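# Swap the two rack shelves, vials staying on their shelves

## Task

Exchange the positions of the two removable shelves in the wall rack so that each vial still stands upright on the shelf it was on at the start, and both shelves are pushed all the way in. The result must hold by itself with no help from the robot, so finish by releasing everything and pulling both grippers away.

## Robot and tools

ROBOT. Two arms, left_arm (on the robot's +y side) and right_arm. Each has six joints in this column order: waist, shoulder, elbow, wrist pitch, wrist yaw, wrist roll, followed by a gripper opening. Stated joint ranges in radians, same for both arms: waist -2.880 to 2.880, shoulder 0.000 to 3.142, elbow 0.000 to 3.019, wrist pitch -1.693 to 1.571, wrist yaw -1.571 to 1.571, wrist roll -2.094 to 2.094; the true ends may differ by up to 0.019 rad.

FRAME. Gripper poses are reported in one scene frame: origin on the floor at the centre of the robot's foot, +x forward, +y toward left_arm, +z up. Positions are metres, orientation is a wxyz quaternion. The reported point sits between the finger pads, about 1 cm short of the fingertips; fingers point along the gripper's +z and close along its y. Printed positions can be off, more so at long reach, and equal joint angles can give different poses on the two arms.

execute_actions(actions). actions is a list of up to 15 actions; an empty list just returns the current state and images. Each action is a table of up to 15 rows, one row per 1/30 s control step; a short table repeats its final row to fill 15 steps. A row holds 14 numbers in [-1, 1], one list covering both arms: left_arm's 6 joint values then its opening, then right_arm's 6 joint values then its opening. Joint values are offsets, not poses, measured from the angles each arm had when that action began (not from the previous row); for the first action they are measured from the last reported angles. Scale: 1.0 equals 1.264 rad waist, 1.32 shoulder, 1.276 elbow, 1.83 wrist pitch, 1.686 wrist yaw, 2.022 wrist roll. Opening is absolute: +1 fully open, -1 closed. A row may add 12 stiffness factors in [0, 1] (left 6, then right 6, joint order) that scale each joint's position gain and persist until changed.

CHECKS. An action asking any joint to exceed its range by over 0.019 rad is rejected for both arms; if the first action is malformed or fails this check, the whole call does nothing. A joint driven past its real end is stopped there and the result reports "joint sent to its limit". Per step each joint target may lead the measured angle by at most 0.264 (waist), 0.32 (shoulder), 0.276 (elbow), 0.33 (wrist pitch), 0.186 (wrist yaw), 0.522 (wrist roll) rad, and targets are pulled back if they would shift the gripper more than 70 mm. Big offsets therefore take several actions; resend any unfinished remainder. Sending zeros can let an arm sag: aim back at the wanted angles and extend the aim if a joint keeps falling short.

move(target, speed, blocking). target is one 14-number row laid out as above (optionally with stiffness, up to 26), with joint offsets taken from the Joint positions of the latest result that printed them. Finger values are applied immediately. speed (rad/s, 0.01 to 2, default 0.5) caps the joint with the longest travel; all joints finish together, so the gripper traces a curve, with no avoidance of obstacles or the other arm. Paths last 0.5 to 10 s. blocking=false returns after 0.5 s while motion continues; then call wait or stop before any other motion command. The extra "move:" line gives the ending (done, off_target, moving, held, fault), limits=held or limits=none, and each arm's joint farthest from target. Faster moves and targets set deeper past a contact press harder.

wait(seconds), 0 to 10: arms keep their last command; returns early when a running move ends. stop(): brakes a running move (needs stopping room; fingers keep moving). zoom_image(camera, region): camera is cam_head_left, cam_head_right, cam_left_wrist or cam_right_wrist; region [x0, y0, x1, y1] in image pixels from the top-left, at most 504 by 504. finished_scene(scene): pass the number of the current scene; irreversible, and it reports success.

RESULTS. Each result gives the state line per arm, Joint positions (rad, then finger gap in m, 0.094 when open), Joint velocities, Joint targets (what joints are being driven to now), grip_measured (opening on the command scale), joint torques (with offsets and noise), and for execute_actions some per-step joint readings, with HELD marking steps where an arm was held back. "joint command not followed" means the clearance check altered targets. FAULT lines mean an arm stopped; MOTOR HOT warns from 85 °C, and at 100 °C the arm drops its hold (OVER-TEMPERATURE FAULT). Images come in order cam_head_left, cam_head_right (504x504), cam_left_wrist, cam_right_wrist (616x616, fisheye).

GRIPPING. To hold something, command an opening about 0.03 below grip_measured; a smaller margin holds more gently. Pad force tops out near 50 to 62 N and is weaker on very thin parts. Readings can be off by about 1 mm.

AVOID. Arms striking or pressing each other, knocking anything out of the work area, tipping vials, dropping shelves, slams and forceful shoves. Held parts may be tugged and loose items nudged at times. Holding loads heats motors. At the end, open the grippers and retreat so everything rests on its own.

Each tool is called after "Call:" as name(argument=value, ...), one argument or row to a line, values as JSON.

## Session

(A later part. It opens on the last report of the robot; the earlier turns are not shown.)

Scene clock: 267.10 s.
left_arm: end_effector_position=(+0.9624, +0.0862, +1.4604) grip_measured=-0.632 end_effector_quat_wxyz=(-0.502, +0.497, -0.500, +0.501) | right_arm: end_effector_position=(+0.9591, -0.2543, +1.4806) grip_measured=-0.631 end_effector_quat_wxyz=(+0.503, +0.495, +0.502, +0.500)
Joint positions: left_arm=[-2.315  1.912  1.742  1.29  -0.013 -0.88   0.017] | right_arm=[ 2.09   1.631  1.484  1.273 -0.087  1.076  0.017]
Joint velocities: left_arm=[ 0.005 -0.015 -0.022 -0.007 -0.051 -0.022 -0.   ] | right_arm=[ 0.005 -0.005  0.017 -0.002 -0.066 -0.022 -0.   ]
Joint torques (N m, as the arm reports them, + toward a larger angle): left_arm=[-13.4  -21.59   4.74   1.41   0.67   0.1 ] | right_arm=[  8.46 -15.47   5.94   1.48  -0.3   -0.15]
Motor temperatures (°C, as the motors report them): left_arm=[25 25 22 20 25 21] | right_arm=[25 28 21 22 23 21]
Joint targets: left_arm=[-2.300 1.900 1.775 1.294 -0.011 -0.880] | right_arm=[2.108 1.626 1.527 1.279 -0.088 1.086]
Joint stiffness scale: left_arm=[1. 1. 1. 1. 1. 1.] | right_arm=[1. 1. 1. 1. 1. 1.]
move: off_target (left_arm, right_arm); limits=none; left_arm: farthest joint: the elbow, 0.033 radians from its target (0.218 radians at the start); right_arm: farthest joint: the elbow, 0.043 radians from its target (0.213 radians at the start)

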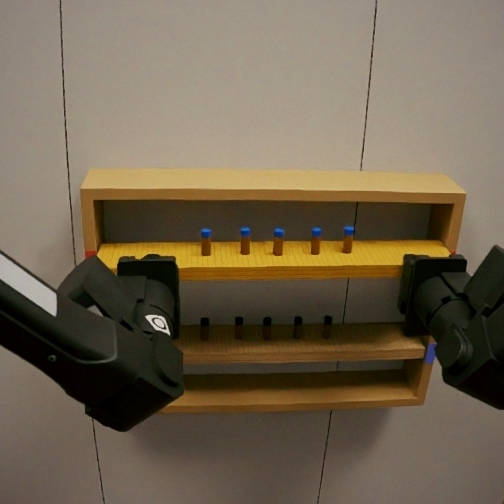

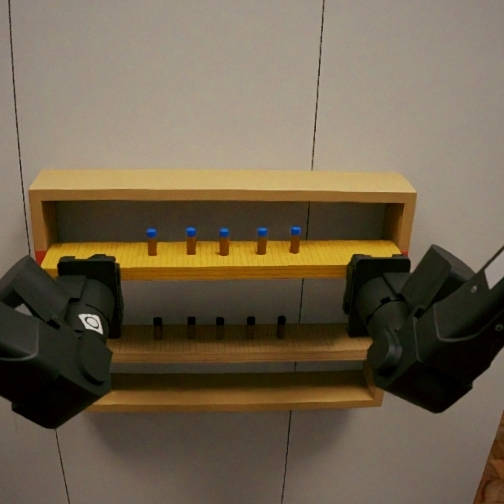

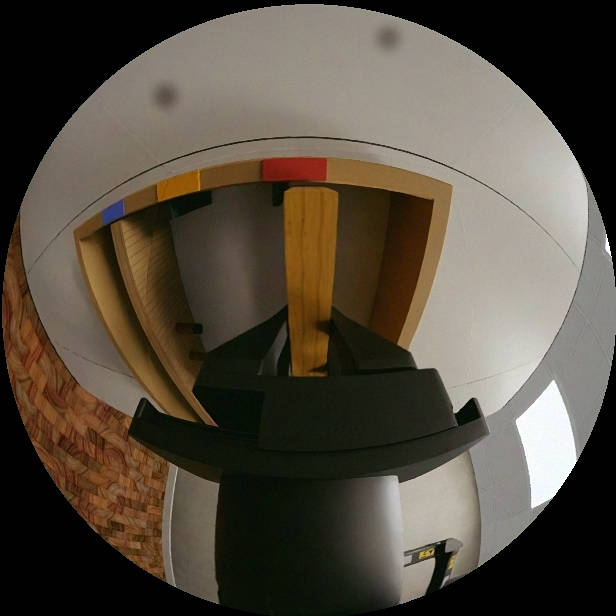

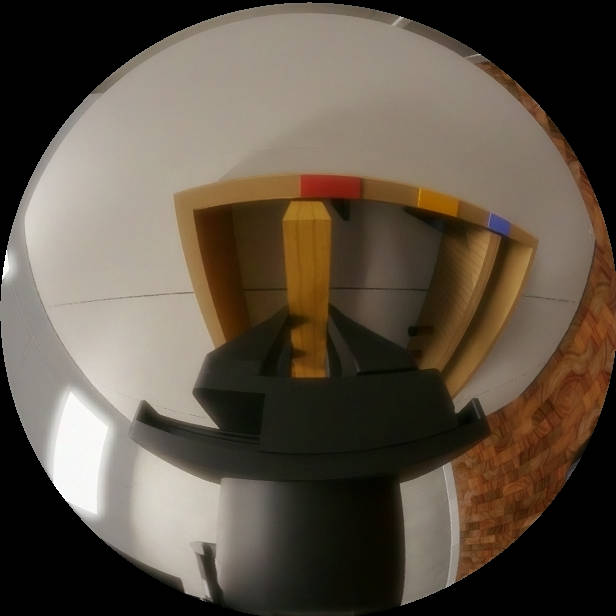

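Call:
move(
  target=[0.028,0.033,0.157,-0.061,0,-0.008,-0.70,0.008,0.047,0.158,-0.051,0,0.006,-0.70],
  speed=0.06,
)

Scene clock: 280.20 s.
left_arm: end_effector_position=(+1.0013, +0.0884, +1.4522) grip_measured=-0.632 end_effector_quat_wxyz=(-0.503, +0.499, -0.500, +0.498) | right_arm: end_effector_position=(+0.9983, -0.2530, +1.4709) grip_measured=-0.631 end_effector_quat_wxyz=(+0.504, +0.495, +0.501, +0.500)
Joint positions: left_arm=[-2.304  1.963  1.905  1.178 -0.014 -0.886  0.017] | right_arm=[ 2.09   1.691  1.642  1.177 -0.086  1.077  0.017]
Joint velocities: left_arm=[ 0.005 -0.015  0.017 -0.007  0.081 -0.007  0.001] | right_arm=[-0.015 -0.005 -0.002 -0.017 -0.022  0.037  0.   ]
Joint torques (N m, as the arm reports them, + toward a larger angle): left_arm=[-12.84 -22.21   5.57   1.3    0.59   0.02] | right_arm=[  7.95 -15.79   6.69   1.34  -0.34  -0.13]
Motor temperatures (°C, as the motors report them): left_arm=[24 25 23 20 25 21] | right_arm=[25 28 22 22 23 21]
Joint targets: left_arm=[-2.279 1.956 1.942 1.178 -0.013 -0.896] | right_arm=[2.100 1.693 1.686 1.180 -0.087 1.088]
Joint stiffness scale: left_arm=[1. 1. 1. 1. 1. 1.] | right_arm=[1. 1. 1. 1. 1. 1.]
move: off_target (left_arm, right_arm); limits=none; left_arm: farthest joint: the elbow, 0.037 radians from its target (0.201 radians at the start); right_arm: farthest joint: the elbow, 0.043 radians from its target (0.201 radians at the start)

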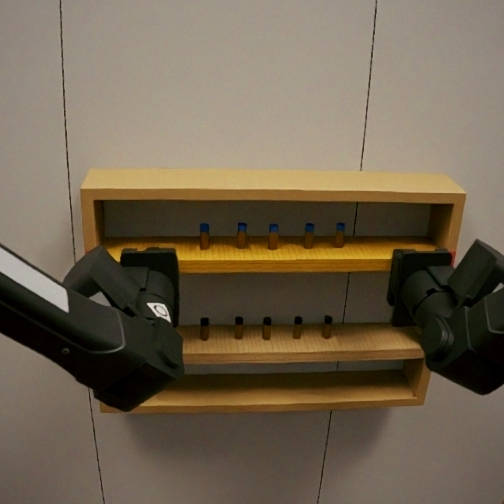

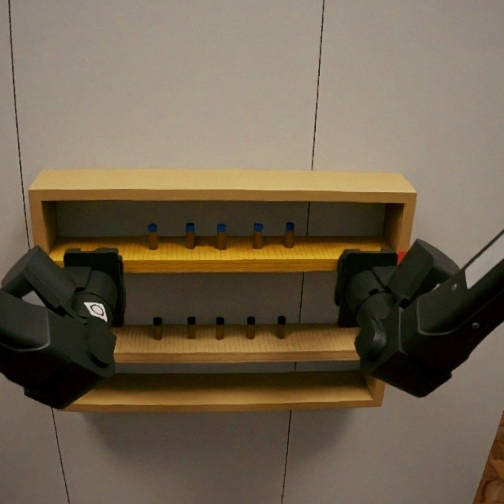

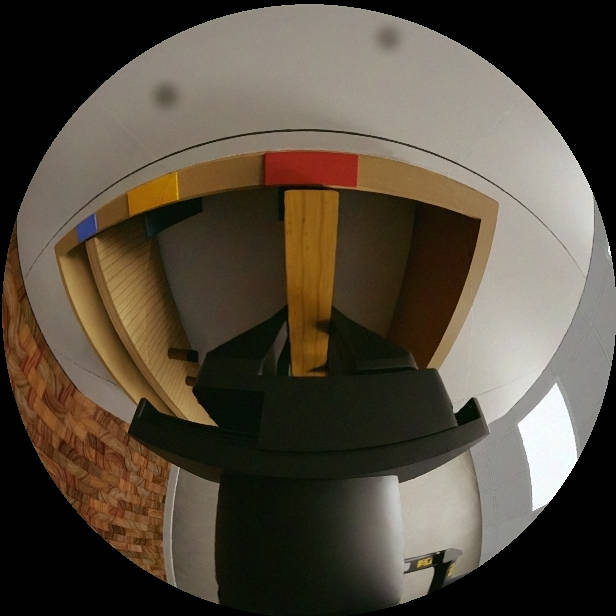

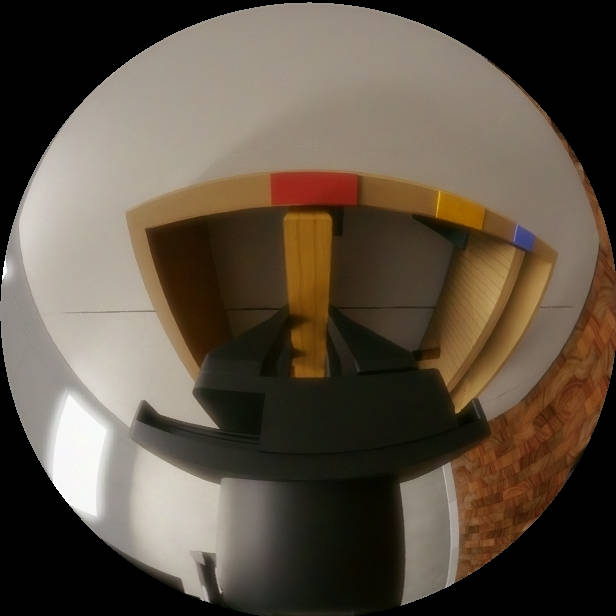

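Call:
move(
  target=[0.01,0.006,0.012,0,0,0,-0.70,0.004,0.016,0.015,0,0,0,-0.70],
  speed=0.03,
)

Call:
move(
  target=[0,0,0.008,0,0,0,0,0,0,0.008,0,0,0,0],
)

Call:
move(
  target=[-0.012,-0.066,-0.26,0.145,0,0,0,0,-0.066,-0.245,0.135,0,0,0],
  speed=0.2,
)

Scene clock: 312.03 s.
left_arm: end_effector_position=(+1.0007, +0.0879, +1.4516) grip_measured=-0.632 end_effector_quat_wxyz=(-0.502, +0.499, -0.501, +0.498) | right_arm: end_effector_position=(+0.9965, -0.2517, +1.4683) grip_measured=-0.631 end_effector_quat_wxyz=(+0.501, +0.497, +0.502, +0.499)
Joint positions: left_arm=[-2.304  1.964  1.904  1.178 -0.014 -0.886  0.017] | right_arm=[ 2.09   1.693  1.639  1.177 -0.085  1.078  0.017]
Joint velocities: left_arm=[-0.005 -0.005 -0.017 -0.012 -0.051  0.051  0.   ] | right_arm=[-0.015 -0.015  0.007 -0.007  0.022 -0.022  0.   ]
Joint torques (N m, as the arm reports them, + toward a larger angle): left_arm=[-13.97 -20.94   4.07   1.27   0.52   0.11] | right_arm=[  7.62 -14.26   5.22   1.18  -0.36  -0.25]
Motor temperatures (°C, as the motors report them): left_arm=[24 26 24 20 25 21] | right_arm=[25 28 23 22 23 21]
Joint targets: left_arm=[-2.292 1.971 1.920 1.178 -0.014 -0.886] | right_arm=[2.095 1.712 1.661 1.177 -0.086 1.077]
Joint stiffness scale: left_arm=[1. 1. 1. 1. 1. 1.] | right_arm=[1. 1. 1. 1. 1. 1.]
move: off_target (right_arm); limits=none; left_arm: farthest joint: the elbow, 0.016 radians from its target (0.015 radians at the start); right_arm: farthest joint: the elbow, 0.022 radians from its target (0.019 radians at the start)

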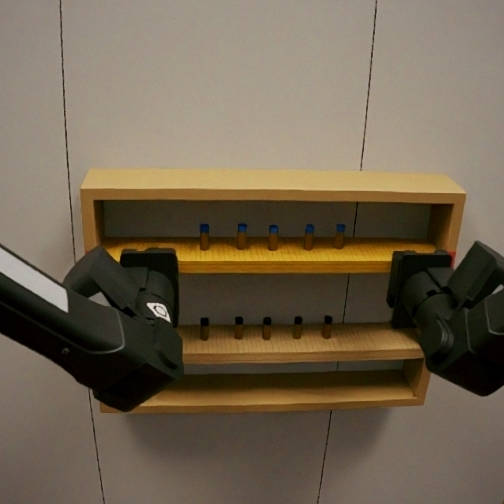

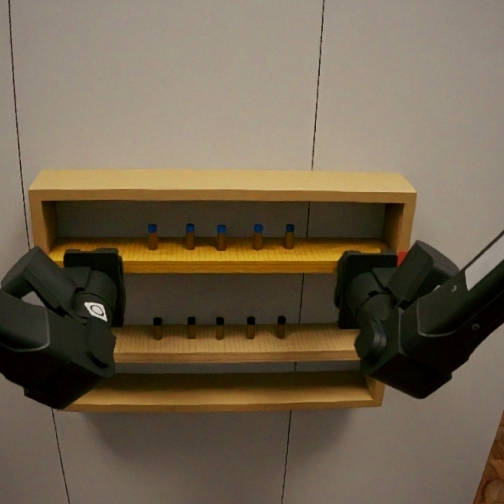

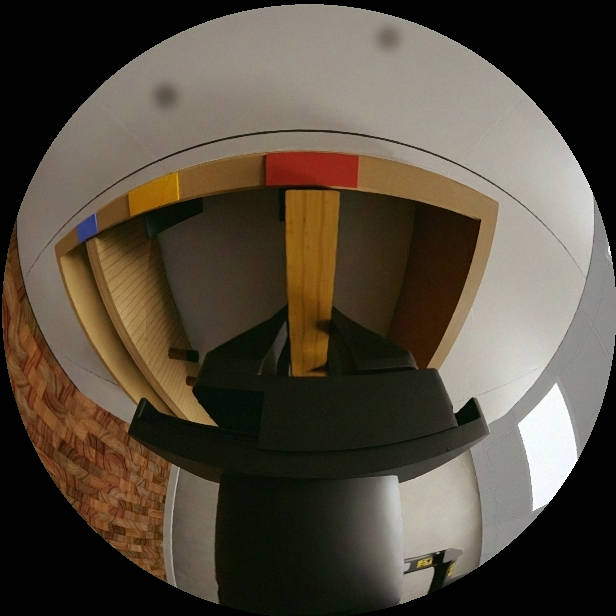

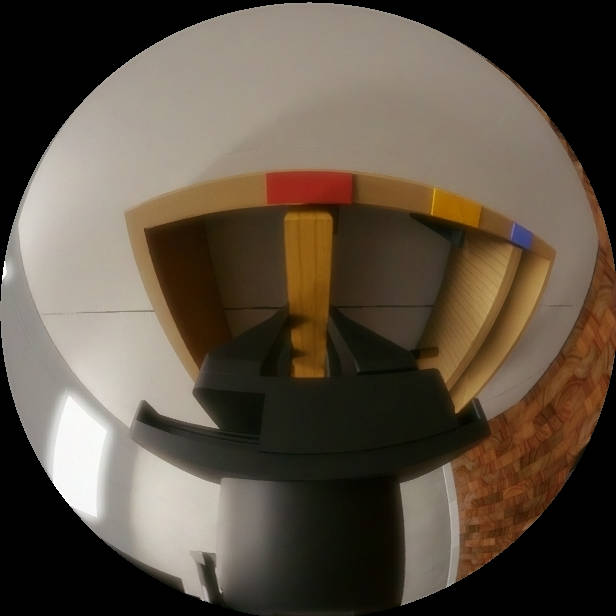

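Scene clock: 312.73 s.
left_arm: end_effector_position=(+1.0006, +0.0878, +1.4515) grip_measured=-0.002 end_effector_quat_wxyz=(-0.502, +0.499, -0.501, +0.498) | right_arm: end_effector_position=(+0.9965, -0.2517, +1.4683) grip_measured=-0.003 end_effector_quat_wxyz=(+0.501, +0.497, +0.502, +0.500)
Joint positions: left_arm=[-2.304  1.964  1.903  1.178 -0.014 -0.886  0.047] | right_arm=[ 2.09   1.693  1.639  1.177 -0.085  1.079  0.047]
Joint velocities: left_arm=[ 0.005  0.005 -0.027 -0.002 -0.022 -0.007 -0.001] | right_arm=[ 0.005 -0.015 -0.017  0.007 -0.037 -0.051 -0.   ]
Joint torques (N m, as the arm reports them, + toward a larger angle): left_arm=[-15.09 -21.59   3.61   1.25   0.52   0.11] | right_arm=[  7.35 -15.81   4.32   1.2   -0.3   -0.23]
Motor temperatures (°C, as the motors report them): left_arm=[24 26 24 20 25 21] | right_arm=[25 28 23 22 23 21]
Joint targets: left_arm=[-2.304 1.964 1.914 1.178 -0.014 -0.886] | right_arm=[2.090 1.693 1.649 1.177 -0.085 1.078]
Joint stiffness scale: left_arm=[1. 1. 1. 1. 1. 1.] | right_arm=[1. 1. 1. 1. 1. 1.]
move: done; limits=none; left_arm: farthest joint: the elbow, 0.011 radians from its target (0.010 radians at the start); right_arm: farthest joint: the elbow, 0.010 radians from its target (0.010 radians at the start)

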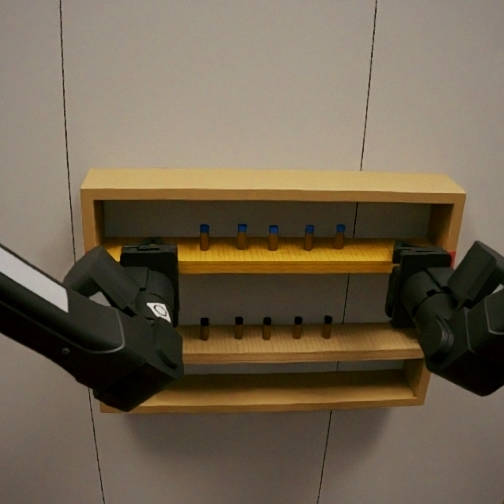

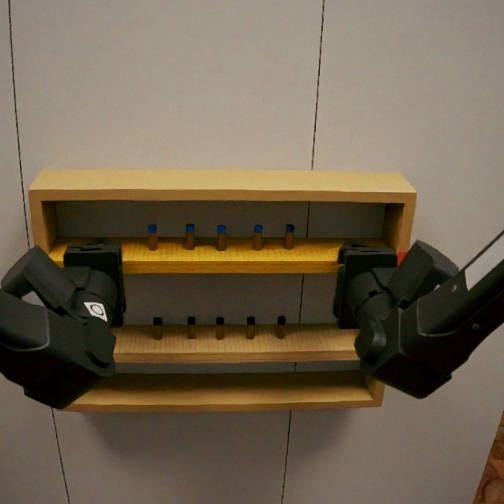

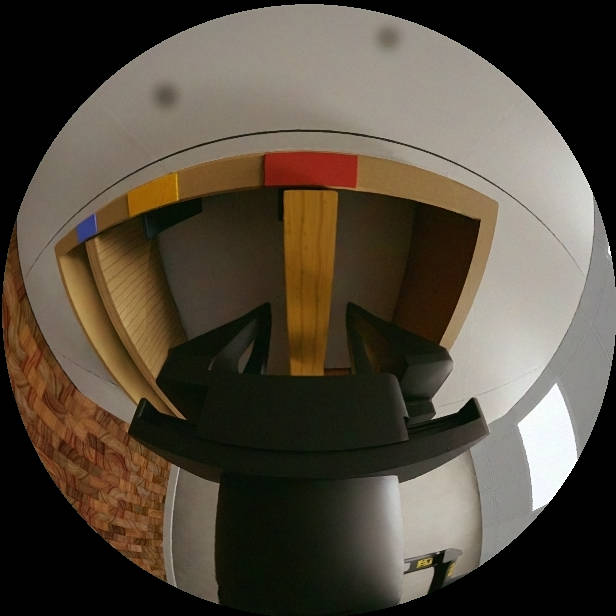

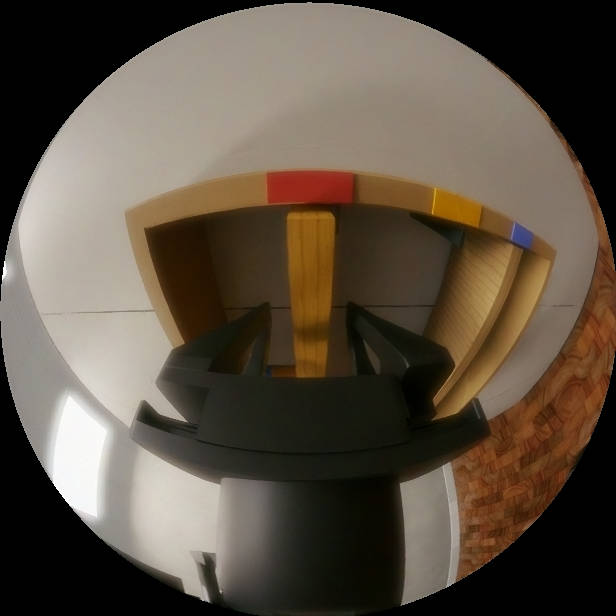

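Scene clock: 314.73 s.
left_arm: end_effector_position=(+0.9081, +0.0878, +1.4495) grip_measured=-0.002 end_effector_quat_wxyz=(-0.498, +0.499, -0.506, +0.497) | right_arm: end_effector_position=(+0.9015, -0.2417, +1.4659) grip_measured=-0.002 end_effector_quat_wxyz=(+0.493, +0.500, +0.509, +0.498)
Joint positions: left_arm=[-2.304  1.892  1.574  1.422 -0.014 -0.886  0.047] | right_arm=[ 2.09   1.63   1.328  1.402 -0.085  1.079  0.047]
Joint velocities: left_arm=[-0.015 -0.015 -0.012 -0.007 -0.022 -0.022  0.   ] | right_arm=[-0.005 -0.015 -0.022  0.007 -0.037  0.007 -0.001]
Joint torques (N m, as the arm reports them, + toward a larger angle): left_arm=[-15.31 -20.78   1.27   2.12   0.52   0.11] | right_arm=[  6.59 -15.77   1.92   1.98  -0.3   -0.23]
Motor temperatures (°C, as the motors report them): left_arm=[24 26 24 20 25 21] | right_arm=[25 28 23 22 23 21]
Joint targets: left_arm=[-2.320 1.876 1.572 1.443 -0.014 -0.886] | right_arm=[2.090 1.606 1.326 1.424 -0.085 1.079]
Joint stiffness scale: left_arm=[1. 1. 1. 1. 1. 1.] | right_arm=[1. 1. 1. 1. 1. 1.]
move: off_target (left_arm, right_arm); limits=none; left_arm: farthest joint: the wrist pitch, 0.021 radians from its target (0.266 radians at the start); right_arm: farthest joint: the shoulder, 0.024 radians from its target (0.087 radians at the start)

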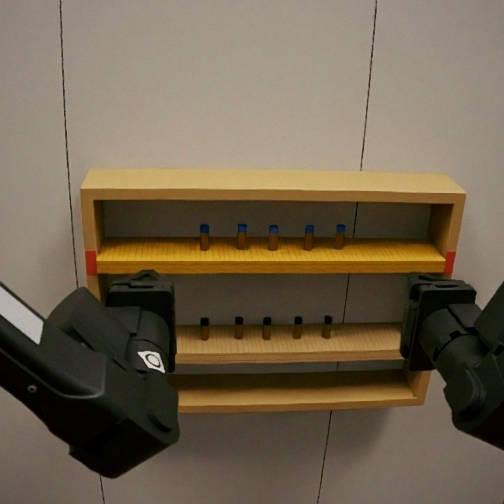

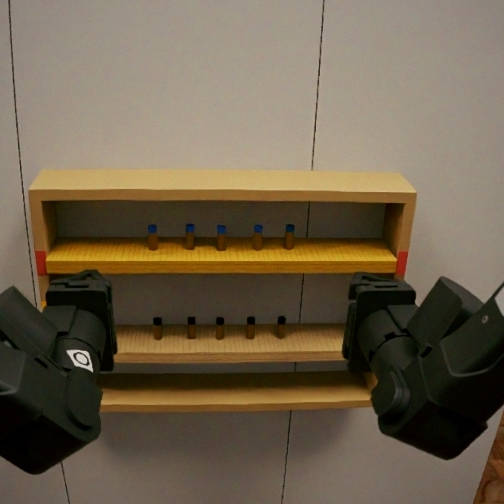

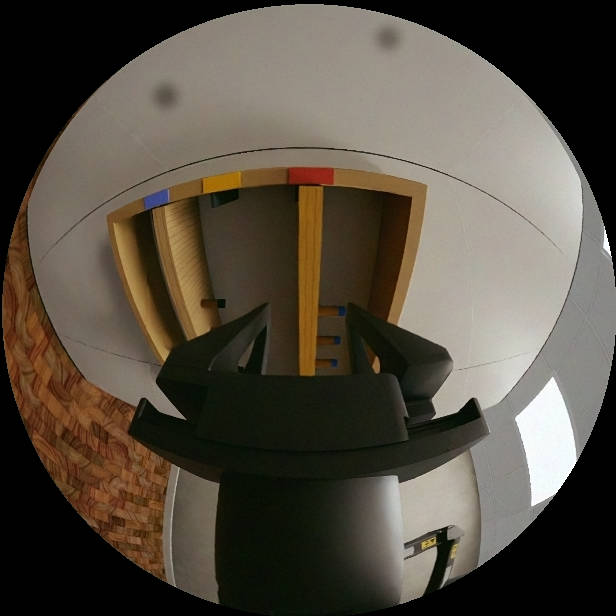

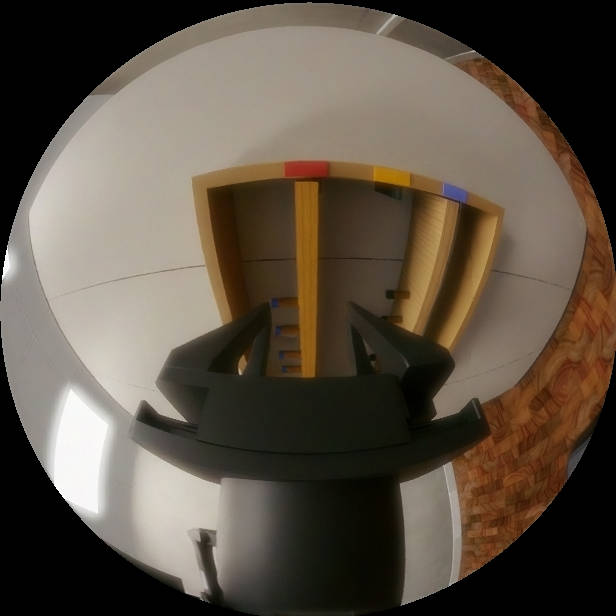

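Call:
move(
  target=[0.144,0.268,0.433,-0.1,0.043,-0.08,0,-0.104,0.309,0.43,-0.061,-0.03,0.061,0],
  speed=0.3,
)

Scene clock: 324.00 s.
left_arm: end_effector_position=(+0.9471, +0.1204, +1.2966) grip_measured=-0.002 end_effector_quat_wxyz=(-0.505, +0.499, -0.501, +0.495) | right_arm: end_effector_position=(+0.9477, -0.2522, +1.3180) grip_measured=-0.002 end_effector_quat_wxyz=(+0.502, +0.499, +0.499, +0.501)
Joint positions: left_arm=[-2.135  2.235  2.106  1.252  0.055 -1.033  0.047] | right_arm=[ 1.977  2.019  1.855  1.302 -0.131  1.189  0.047]
Joint velocities: left_arm=[-0.005 -0.005  0.012  0.007 -0.051 -0.037  0.001] | right_arm=[-0.015  0.005  0.002 -0.002  0.081  0.051  0.   ]
Joint torques (N m, as the arm reports them, + toward a larger angle): left_arm=[-12.94 -20.57   3.99   0.97   0.56  -0.01] | right_arm=[  6.03 -14.07   4.38   0.88  -0.42  -0.11]
Motor temperatures (°C, as the motors report them): left_arm=[25 26 23 20 25 21] | right_arm=[25 28 22 22 23 21]
Joint targets: left_arm=[-2.123 2.245 2.127 1.239 0.058 -1.048] | right_arm=[1.958 2.038 1.877 1.290 -0.135 1.202]
Joint stiffness scale: left_arm=[1. 1. 1. 1. 1. 1.] | right_arm=[1. 1. 1. 1. 1. 1.]
move: off_target (right_arm); limits=none; left_arm: farthest joint: the elbow, 0.020 radians from its target (0.552 radians at the start); right_arm: farthest joint: the elbow, 0.022 radians from its target (0.549 radians at the start)

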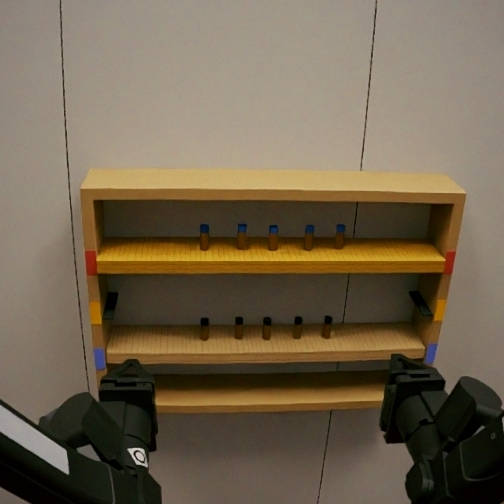

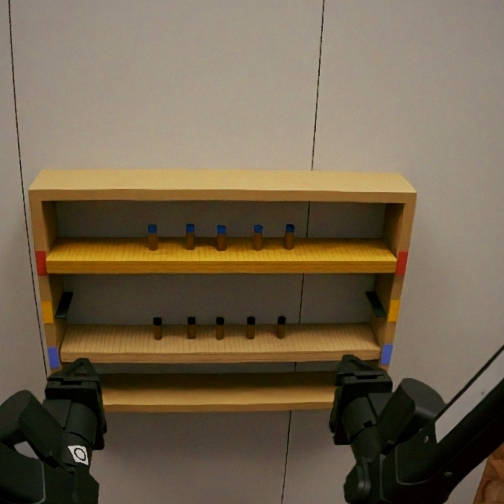

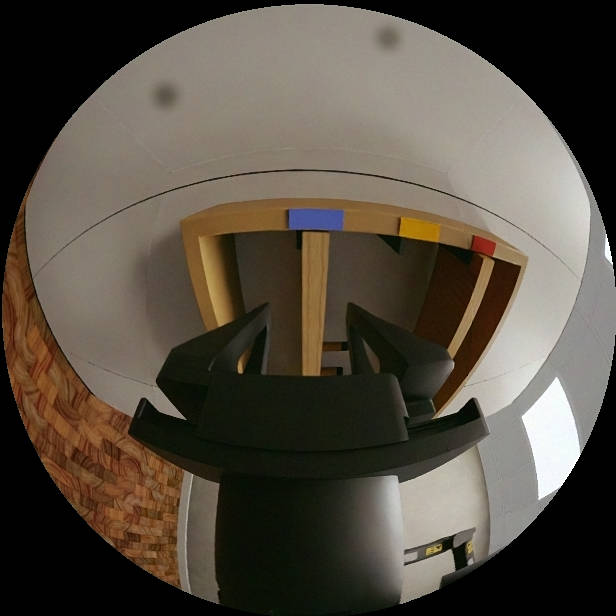

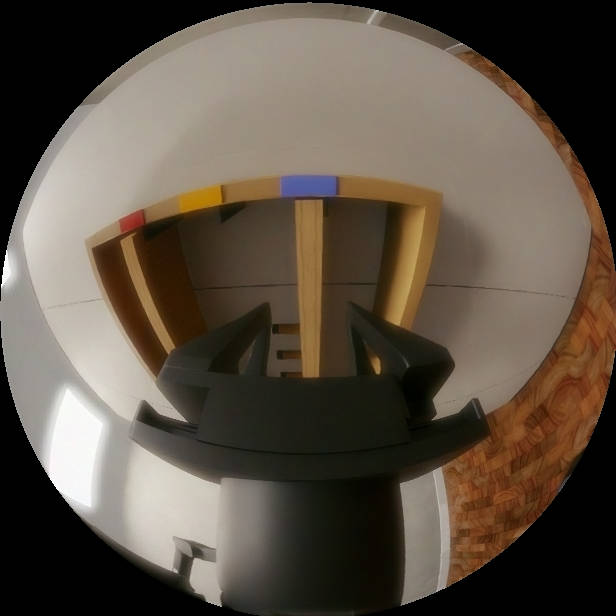

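Call:
move(
  target=[-0.022,0.078,0.254,-0.122,0,0,0,0.025,0.058,0.193,-0.098,0.005,-0.008,0],
  speed=0.15,
)

Scene clock: 332.77 s.
left_arm: end_effector_position=(+1.0068, +0.1196, +1.3017) grip_measured=-0.002 end_effector_quat_wxyz=(-0.503, +0.499, -0.499, +0.499) | right_arm: end_effector_position=(+1.0043, -0.2545, +1.3224) grip_measured=-0.002 end_effector_quat_wxyz=(+0.501, +0.499, +0.496, +0.503)
Joint positions: left_arm=[-2.144  2.321  2.403  1.043  0.055 -1.034  0.047] | right_arm=[ 1.987  2.068  2.073  1.136 -0.127  1.185  0.047]
Joint velocities: left_arm=[-0.015 -0.015 -0.012 -0.017 -0.081 -0.066  0.   ] | right_arm=[-0.015 -0.015  0.002  0.012 -0.051 -0.037 -0.   ]
Joint torques (N m, as the arm reports them, + toward a larger angle): left_arm=[-16.55 -21.44   5.73   0.97   0.42   0.11] | right_arm=[  9.24 -14.42   6.08   0.77  -0.06  -0.33]
Motor temperatures (°C, as the motors report them): left_arm=[25 26 23 20 25 21] | right_arm=[25 28 22 22 23 21]
Joint targets: left_arm=[-2.163 2.338 2.430 1.029 0.055 -1.033] | right_arm=[2.009 2.095 2.101 1.123 -0.122 1.173]
Joint stiffness scale: left_arm=[1. 1. 1. 1. 1. 1.] | right_arm=[1. 1. 1. 1. 1. 1.]
move: off_target (left_arm, right_arm); limits=none; left_arm: farthest joint: the elbow, 0.027 radians from its target (0.324 radians at the start); right_arm: farthest joint: the elbow, 0.029 radians from its target (0.247 radians at the start)

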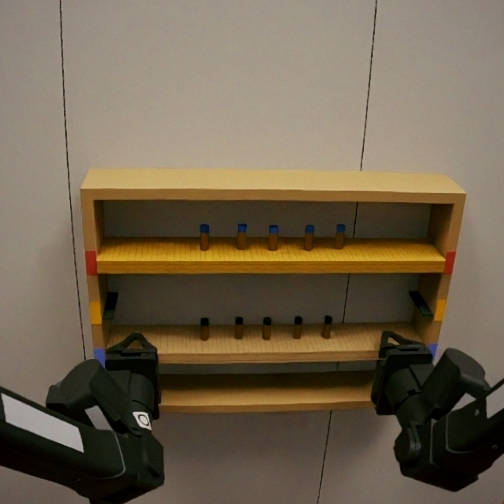

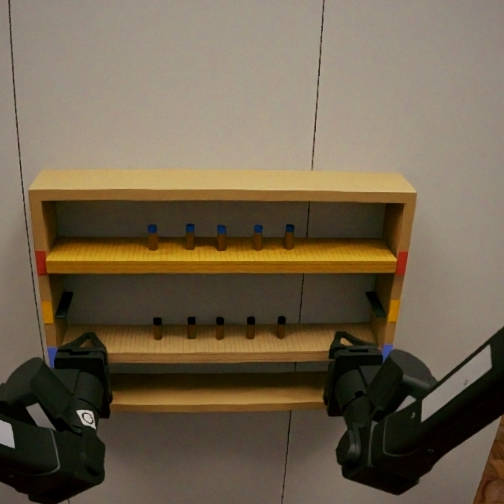

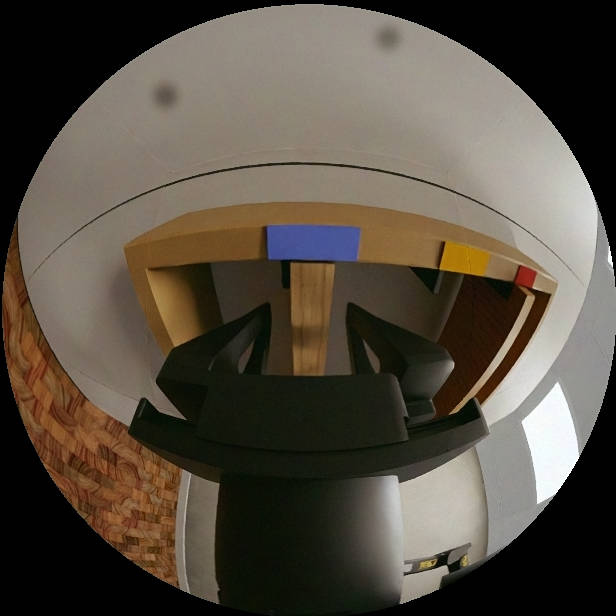

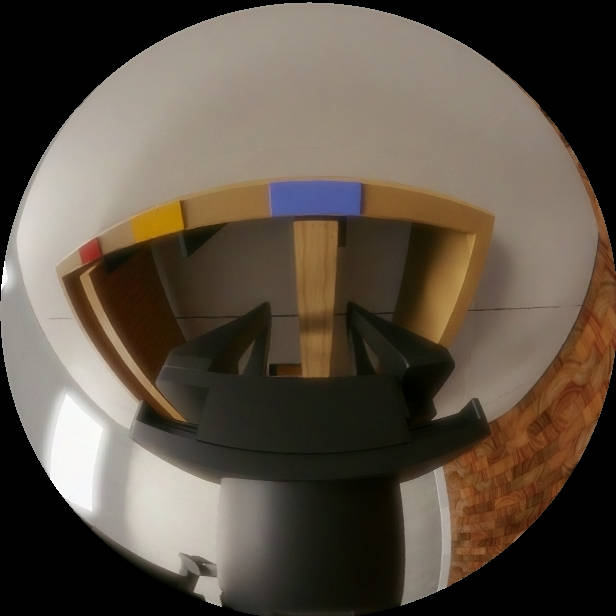

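Call:
move(
  target=[-0.006,0.006,0.01,0,0,0,-0.45,0.01,0.026,0.016,0.006,0,0,-0.45],
  speed=0.05,
)

Call:
move(
  target=[0,0,0.008,0,0,0,-0.70,0,0,0.008,0,0,0,-0.70],
)

Scene clock: 339.83 s.
left_arm: end_effector_position=(+1.0066, +0.1195, +1.3015) grip_measured=-0.448 end_effector_quat_wxyz=(-0.503, +0.499, -0.499, +0.499) | right_arm: end_effector_position=(+1.0000, -0.2511, +1.3154) grip_measured=-0.447 end_effector_quat_wxyz=(+0.498, +0.501, +0.499, +0.502)
Joint positions: left_arm=[-2.144  2.321  2.403  1.043  0.055 -1.034  0.026] | right_arm=[ 1.987  2.078  2.073  1.136 -0.127  1.185  0.026]
Joint velocities: left_arm=[-0.015 -0.005  0.002 -0.012  0.081 -0.022 -0.   ] | right_arm=[-0.005  0.005 -0.007  0.012 -0.007 -0.007  0.001]
Joint torques (N m, as the arm reports them, + toward a larger angle): left_arm=[-15.57 -22.19   4.7    1.46   0.42   0.11] | right_arm=[  8.95 -14.54   5.54   1.68  -0.24  -0.21]
Motor temperatures (°C, as the motors report them): left_arm=[25 26 24 20 25 21] | right_arm=[25 28 23 22 23 21]
Joint targets: left_arm=[-2.151 2.329 2.416 1.043 0.055 -1.034] | right_arm=[1.999 2.102 2.093 1.147 -0.127 1.185]
Joint stiffness scale: left_arm=[1. 1. 1. 1. 1. 1.] | right_arm=[1. 1. 1. 1. 1. 1.]
move: off_target (right_arm); limits=none; left_arm: farthest joint: the elbow, 0.013 radians from its target (0.013 radians at the start); right_arm: farthest joint: the shoulder, 0.025 radians from its target (0.035 radians at the start)

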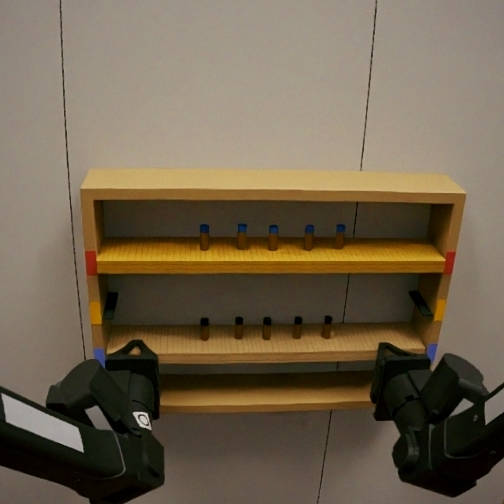

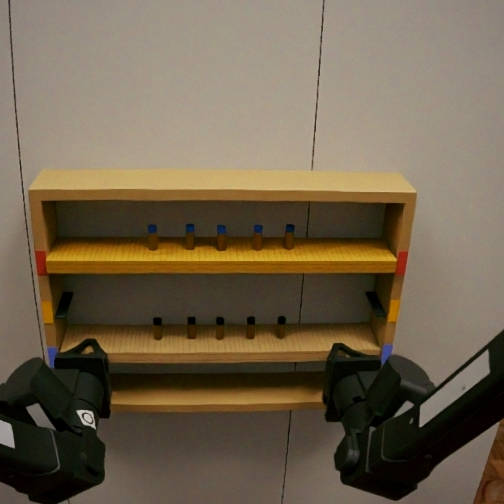

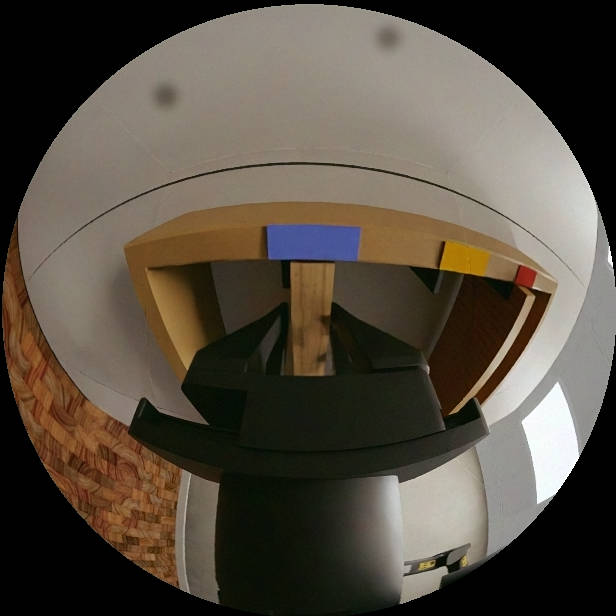

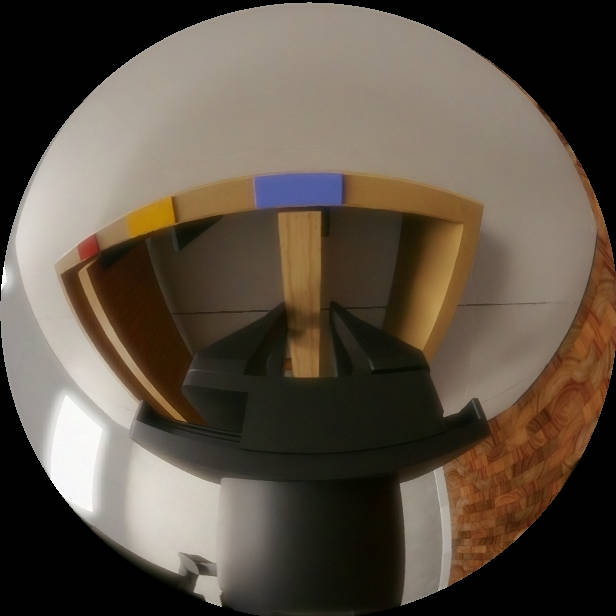

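Scene clock: 340.53 s.
left_arm: end_effector_position=(+1.0066, +0.1193, +1.3019) grip_measured=-0.633 end_effector_quat_wxyz=(-0.504, +0.497, -0.500, +0.499) | right_arm: end_effector_position=(+1.0008, -0.2515, +1.3187) grip_measured=-0.642 end_effector_quat_wxyz=(+0.501, +0.498, +0.498, +0.504)
Joint positions: left_arm=[-2.144  2.321  2.403  1.044  0.057 -1.029  0.017] | right_arm=[ 1.987  2.075  2.072  1.143 -0.131  1.183  0.017]
Joint velocities: left_arm=[-0.005  0.015 -0.007 -0.002  0.066 -0.007  0.001] | right_arm=[-0.005 -0.005  0.002  0.002 -0.066  0.051 -0.001]
Joint torques (N m, as the arm reports them, + toward a larger angle): left_arm=[-14.83 -22.84   4.49   1.4    0.33   0.07] | right_arm=[  7.73 -16.22   4.82   1.1   -0.11  -0.19]
Motor temperatures (°C, as the motors report them): left_arm=[25 26 24 20 25 21] | right_arm=[25 28 23 22 23 21]
Joint targets: left_arm=[-2.144 2.321 2.413 1.043 0.055 -1.034] | right_arm=[1.987 2.078 2.083 1.136 -0.127 1.185]
Joint stiffness scale: left_arm=[1. 1. 1. 1. 1. 1.] | right_arm=[1. 1. 1. 1. 1. 1.]
move: done; limits=none; left_arm: farthest joint: the elbow, 0.010 radians from its target (0.010 radians at the start); right_arm: farthest joint: the elbow, 0.011 radians from its target (0.011 radians at the start)

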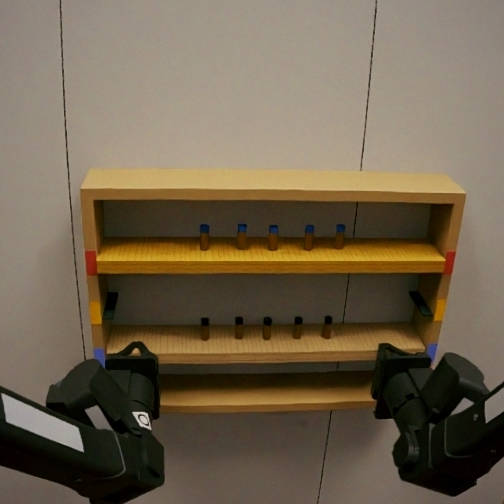

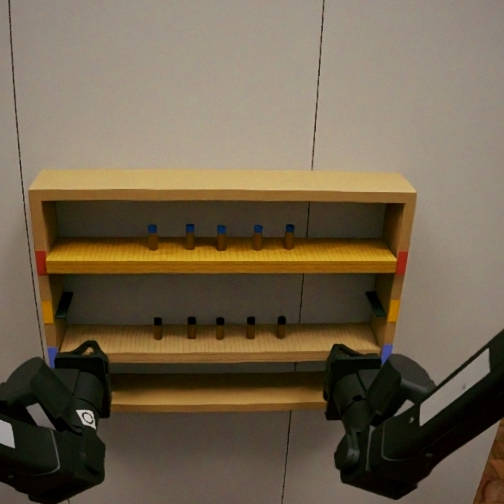

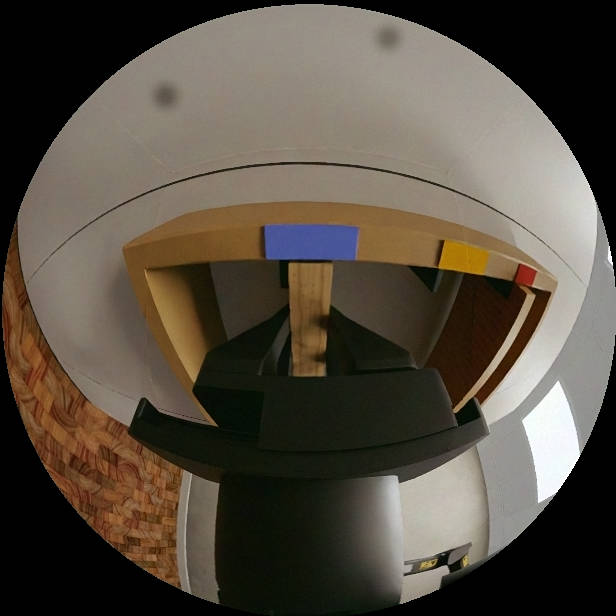

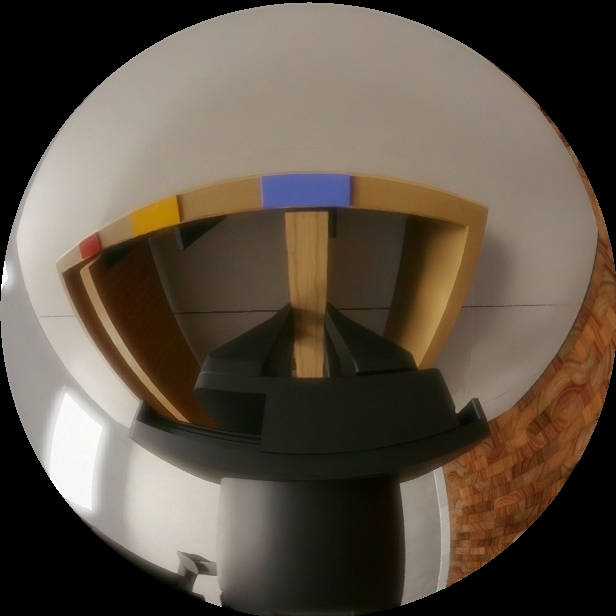

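Call:
move(
  target=[0.008,-0.099,-0.247,0.131,0.004,0,-0.70,-0.014,-0.08,-0.194,0.110,-0.005,0.006,-0.70],
  speed=0.08,
)

Scene clock: 365.03 s.
left_arm: end_effector_position=(+0.9484, +0.1190, +1.3022) grip_measured=-0.633 end_effector_quat_wxyz=(-0.503, +0.498, -0.503, +0.496) | right_arm: end_effector_position=(+0.9407, -0.2497, +1.3180) grip_measured=-0.642 end_effector_quat_wxyz=(+0.499, +0.500, +0.503, +0.499)
Joint positions: left_arm=[-2.14   2.218  2.085  1.25   0.056 -1.028  0.017] | right_arm=[ 1.979  2.008  1.823  1.312 -0.129  1.183  0.017]
Joint velocities: left_arm=[ 0.005 -0.015  0.027 -0.002 -0.007 -0.007 -0.   ] | right_arm=[-0.005 -0.005 -0.002  0.007 -0.11  -0.037  0.   ]
Joint torques (N m, as the arm reports them, + toward a larger angle): left_arm=[-13.51 -23.96   2.65   2.66   0.83   0.09] | right_arm=[  6.42 -18.07   2.9    2.35  -0.62  -0.11]
Motor temperatures (°C, as the motors report them): left_arm=[25 26 23 20 25 21] | right_arm=[25 29 22 22 23 21]
Joint targets: left_arm=[-2.134 2.190 2.088 1.284 0.064 -1.029] | right_arm=[1.970 1.970 1.824 1.344 -0.139 1.195]
Joint stiffness scale: left_arm=[1. 1. 1. 1. 1. 1.] | right_arm=[1. 1. 1. 1. 1. 1.]
move: off_target (left_arm, right_arm); limits=none; left_arm: farthest joint: the wrist pitch, 0.034 radians from its target (0.240 radians at the start); right_arm: farthest joint: the shoulder, 0.039 radians from its target (0.106 radians at the start)

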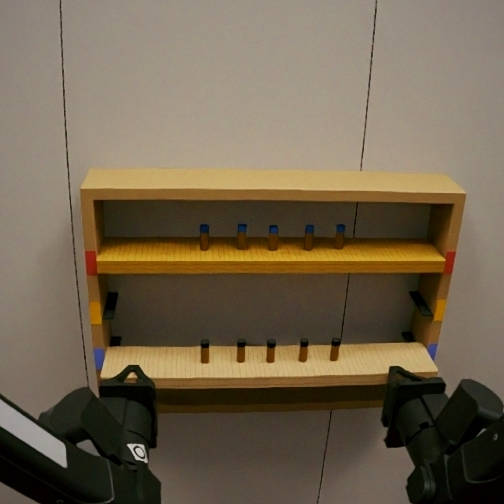

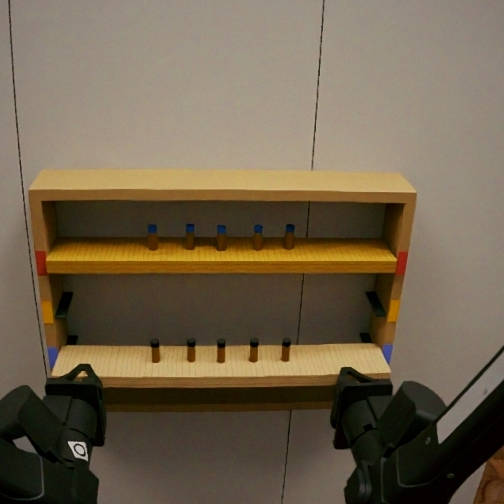

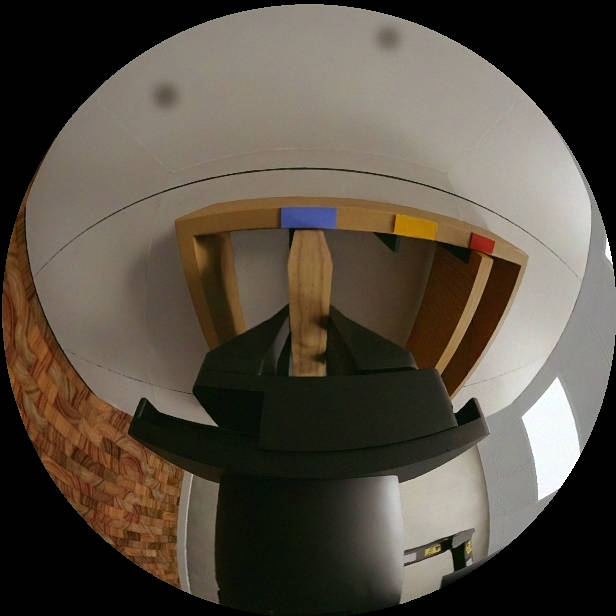

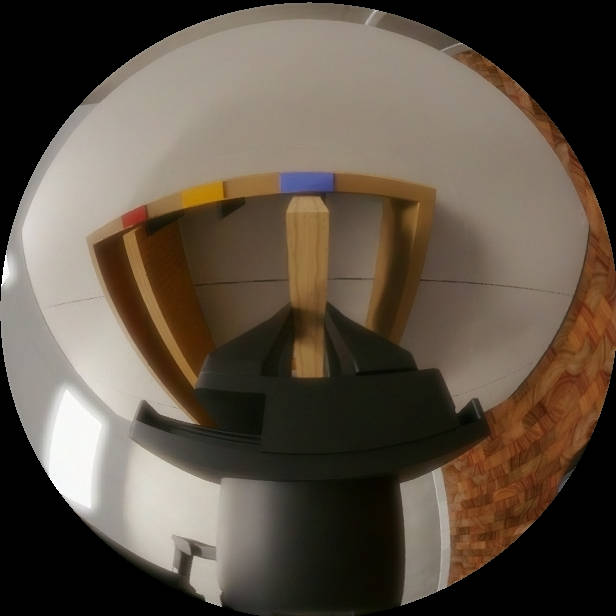

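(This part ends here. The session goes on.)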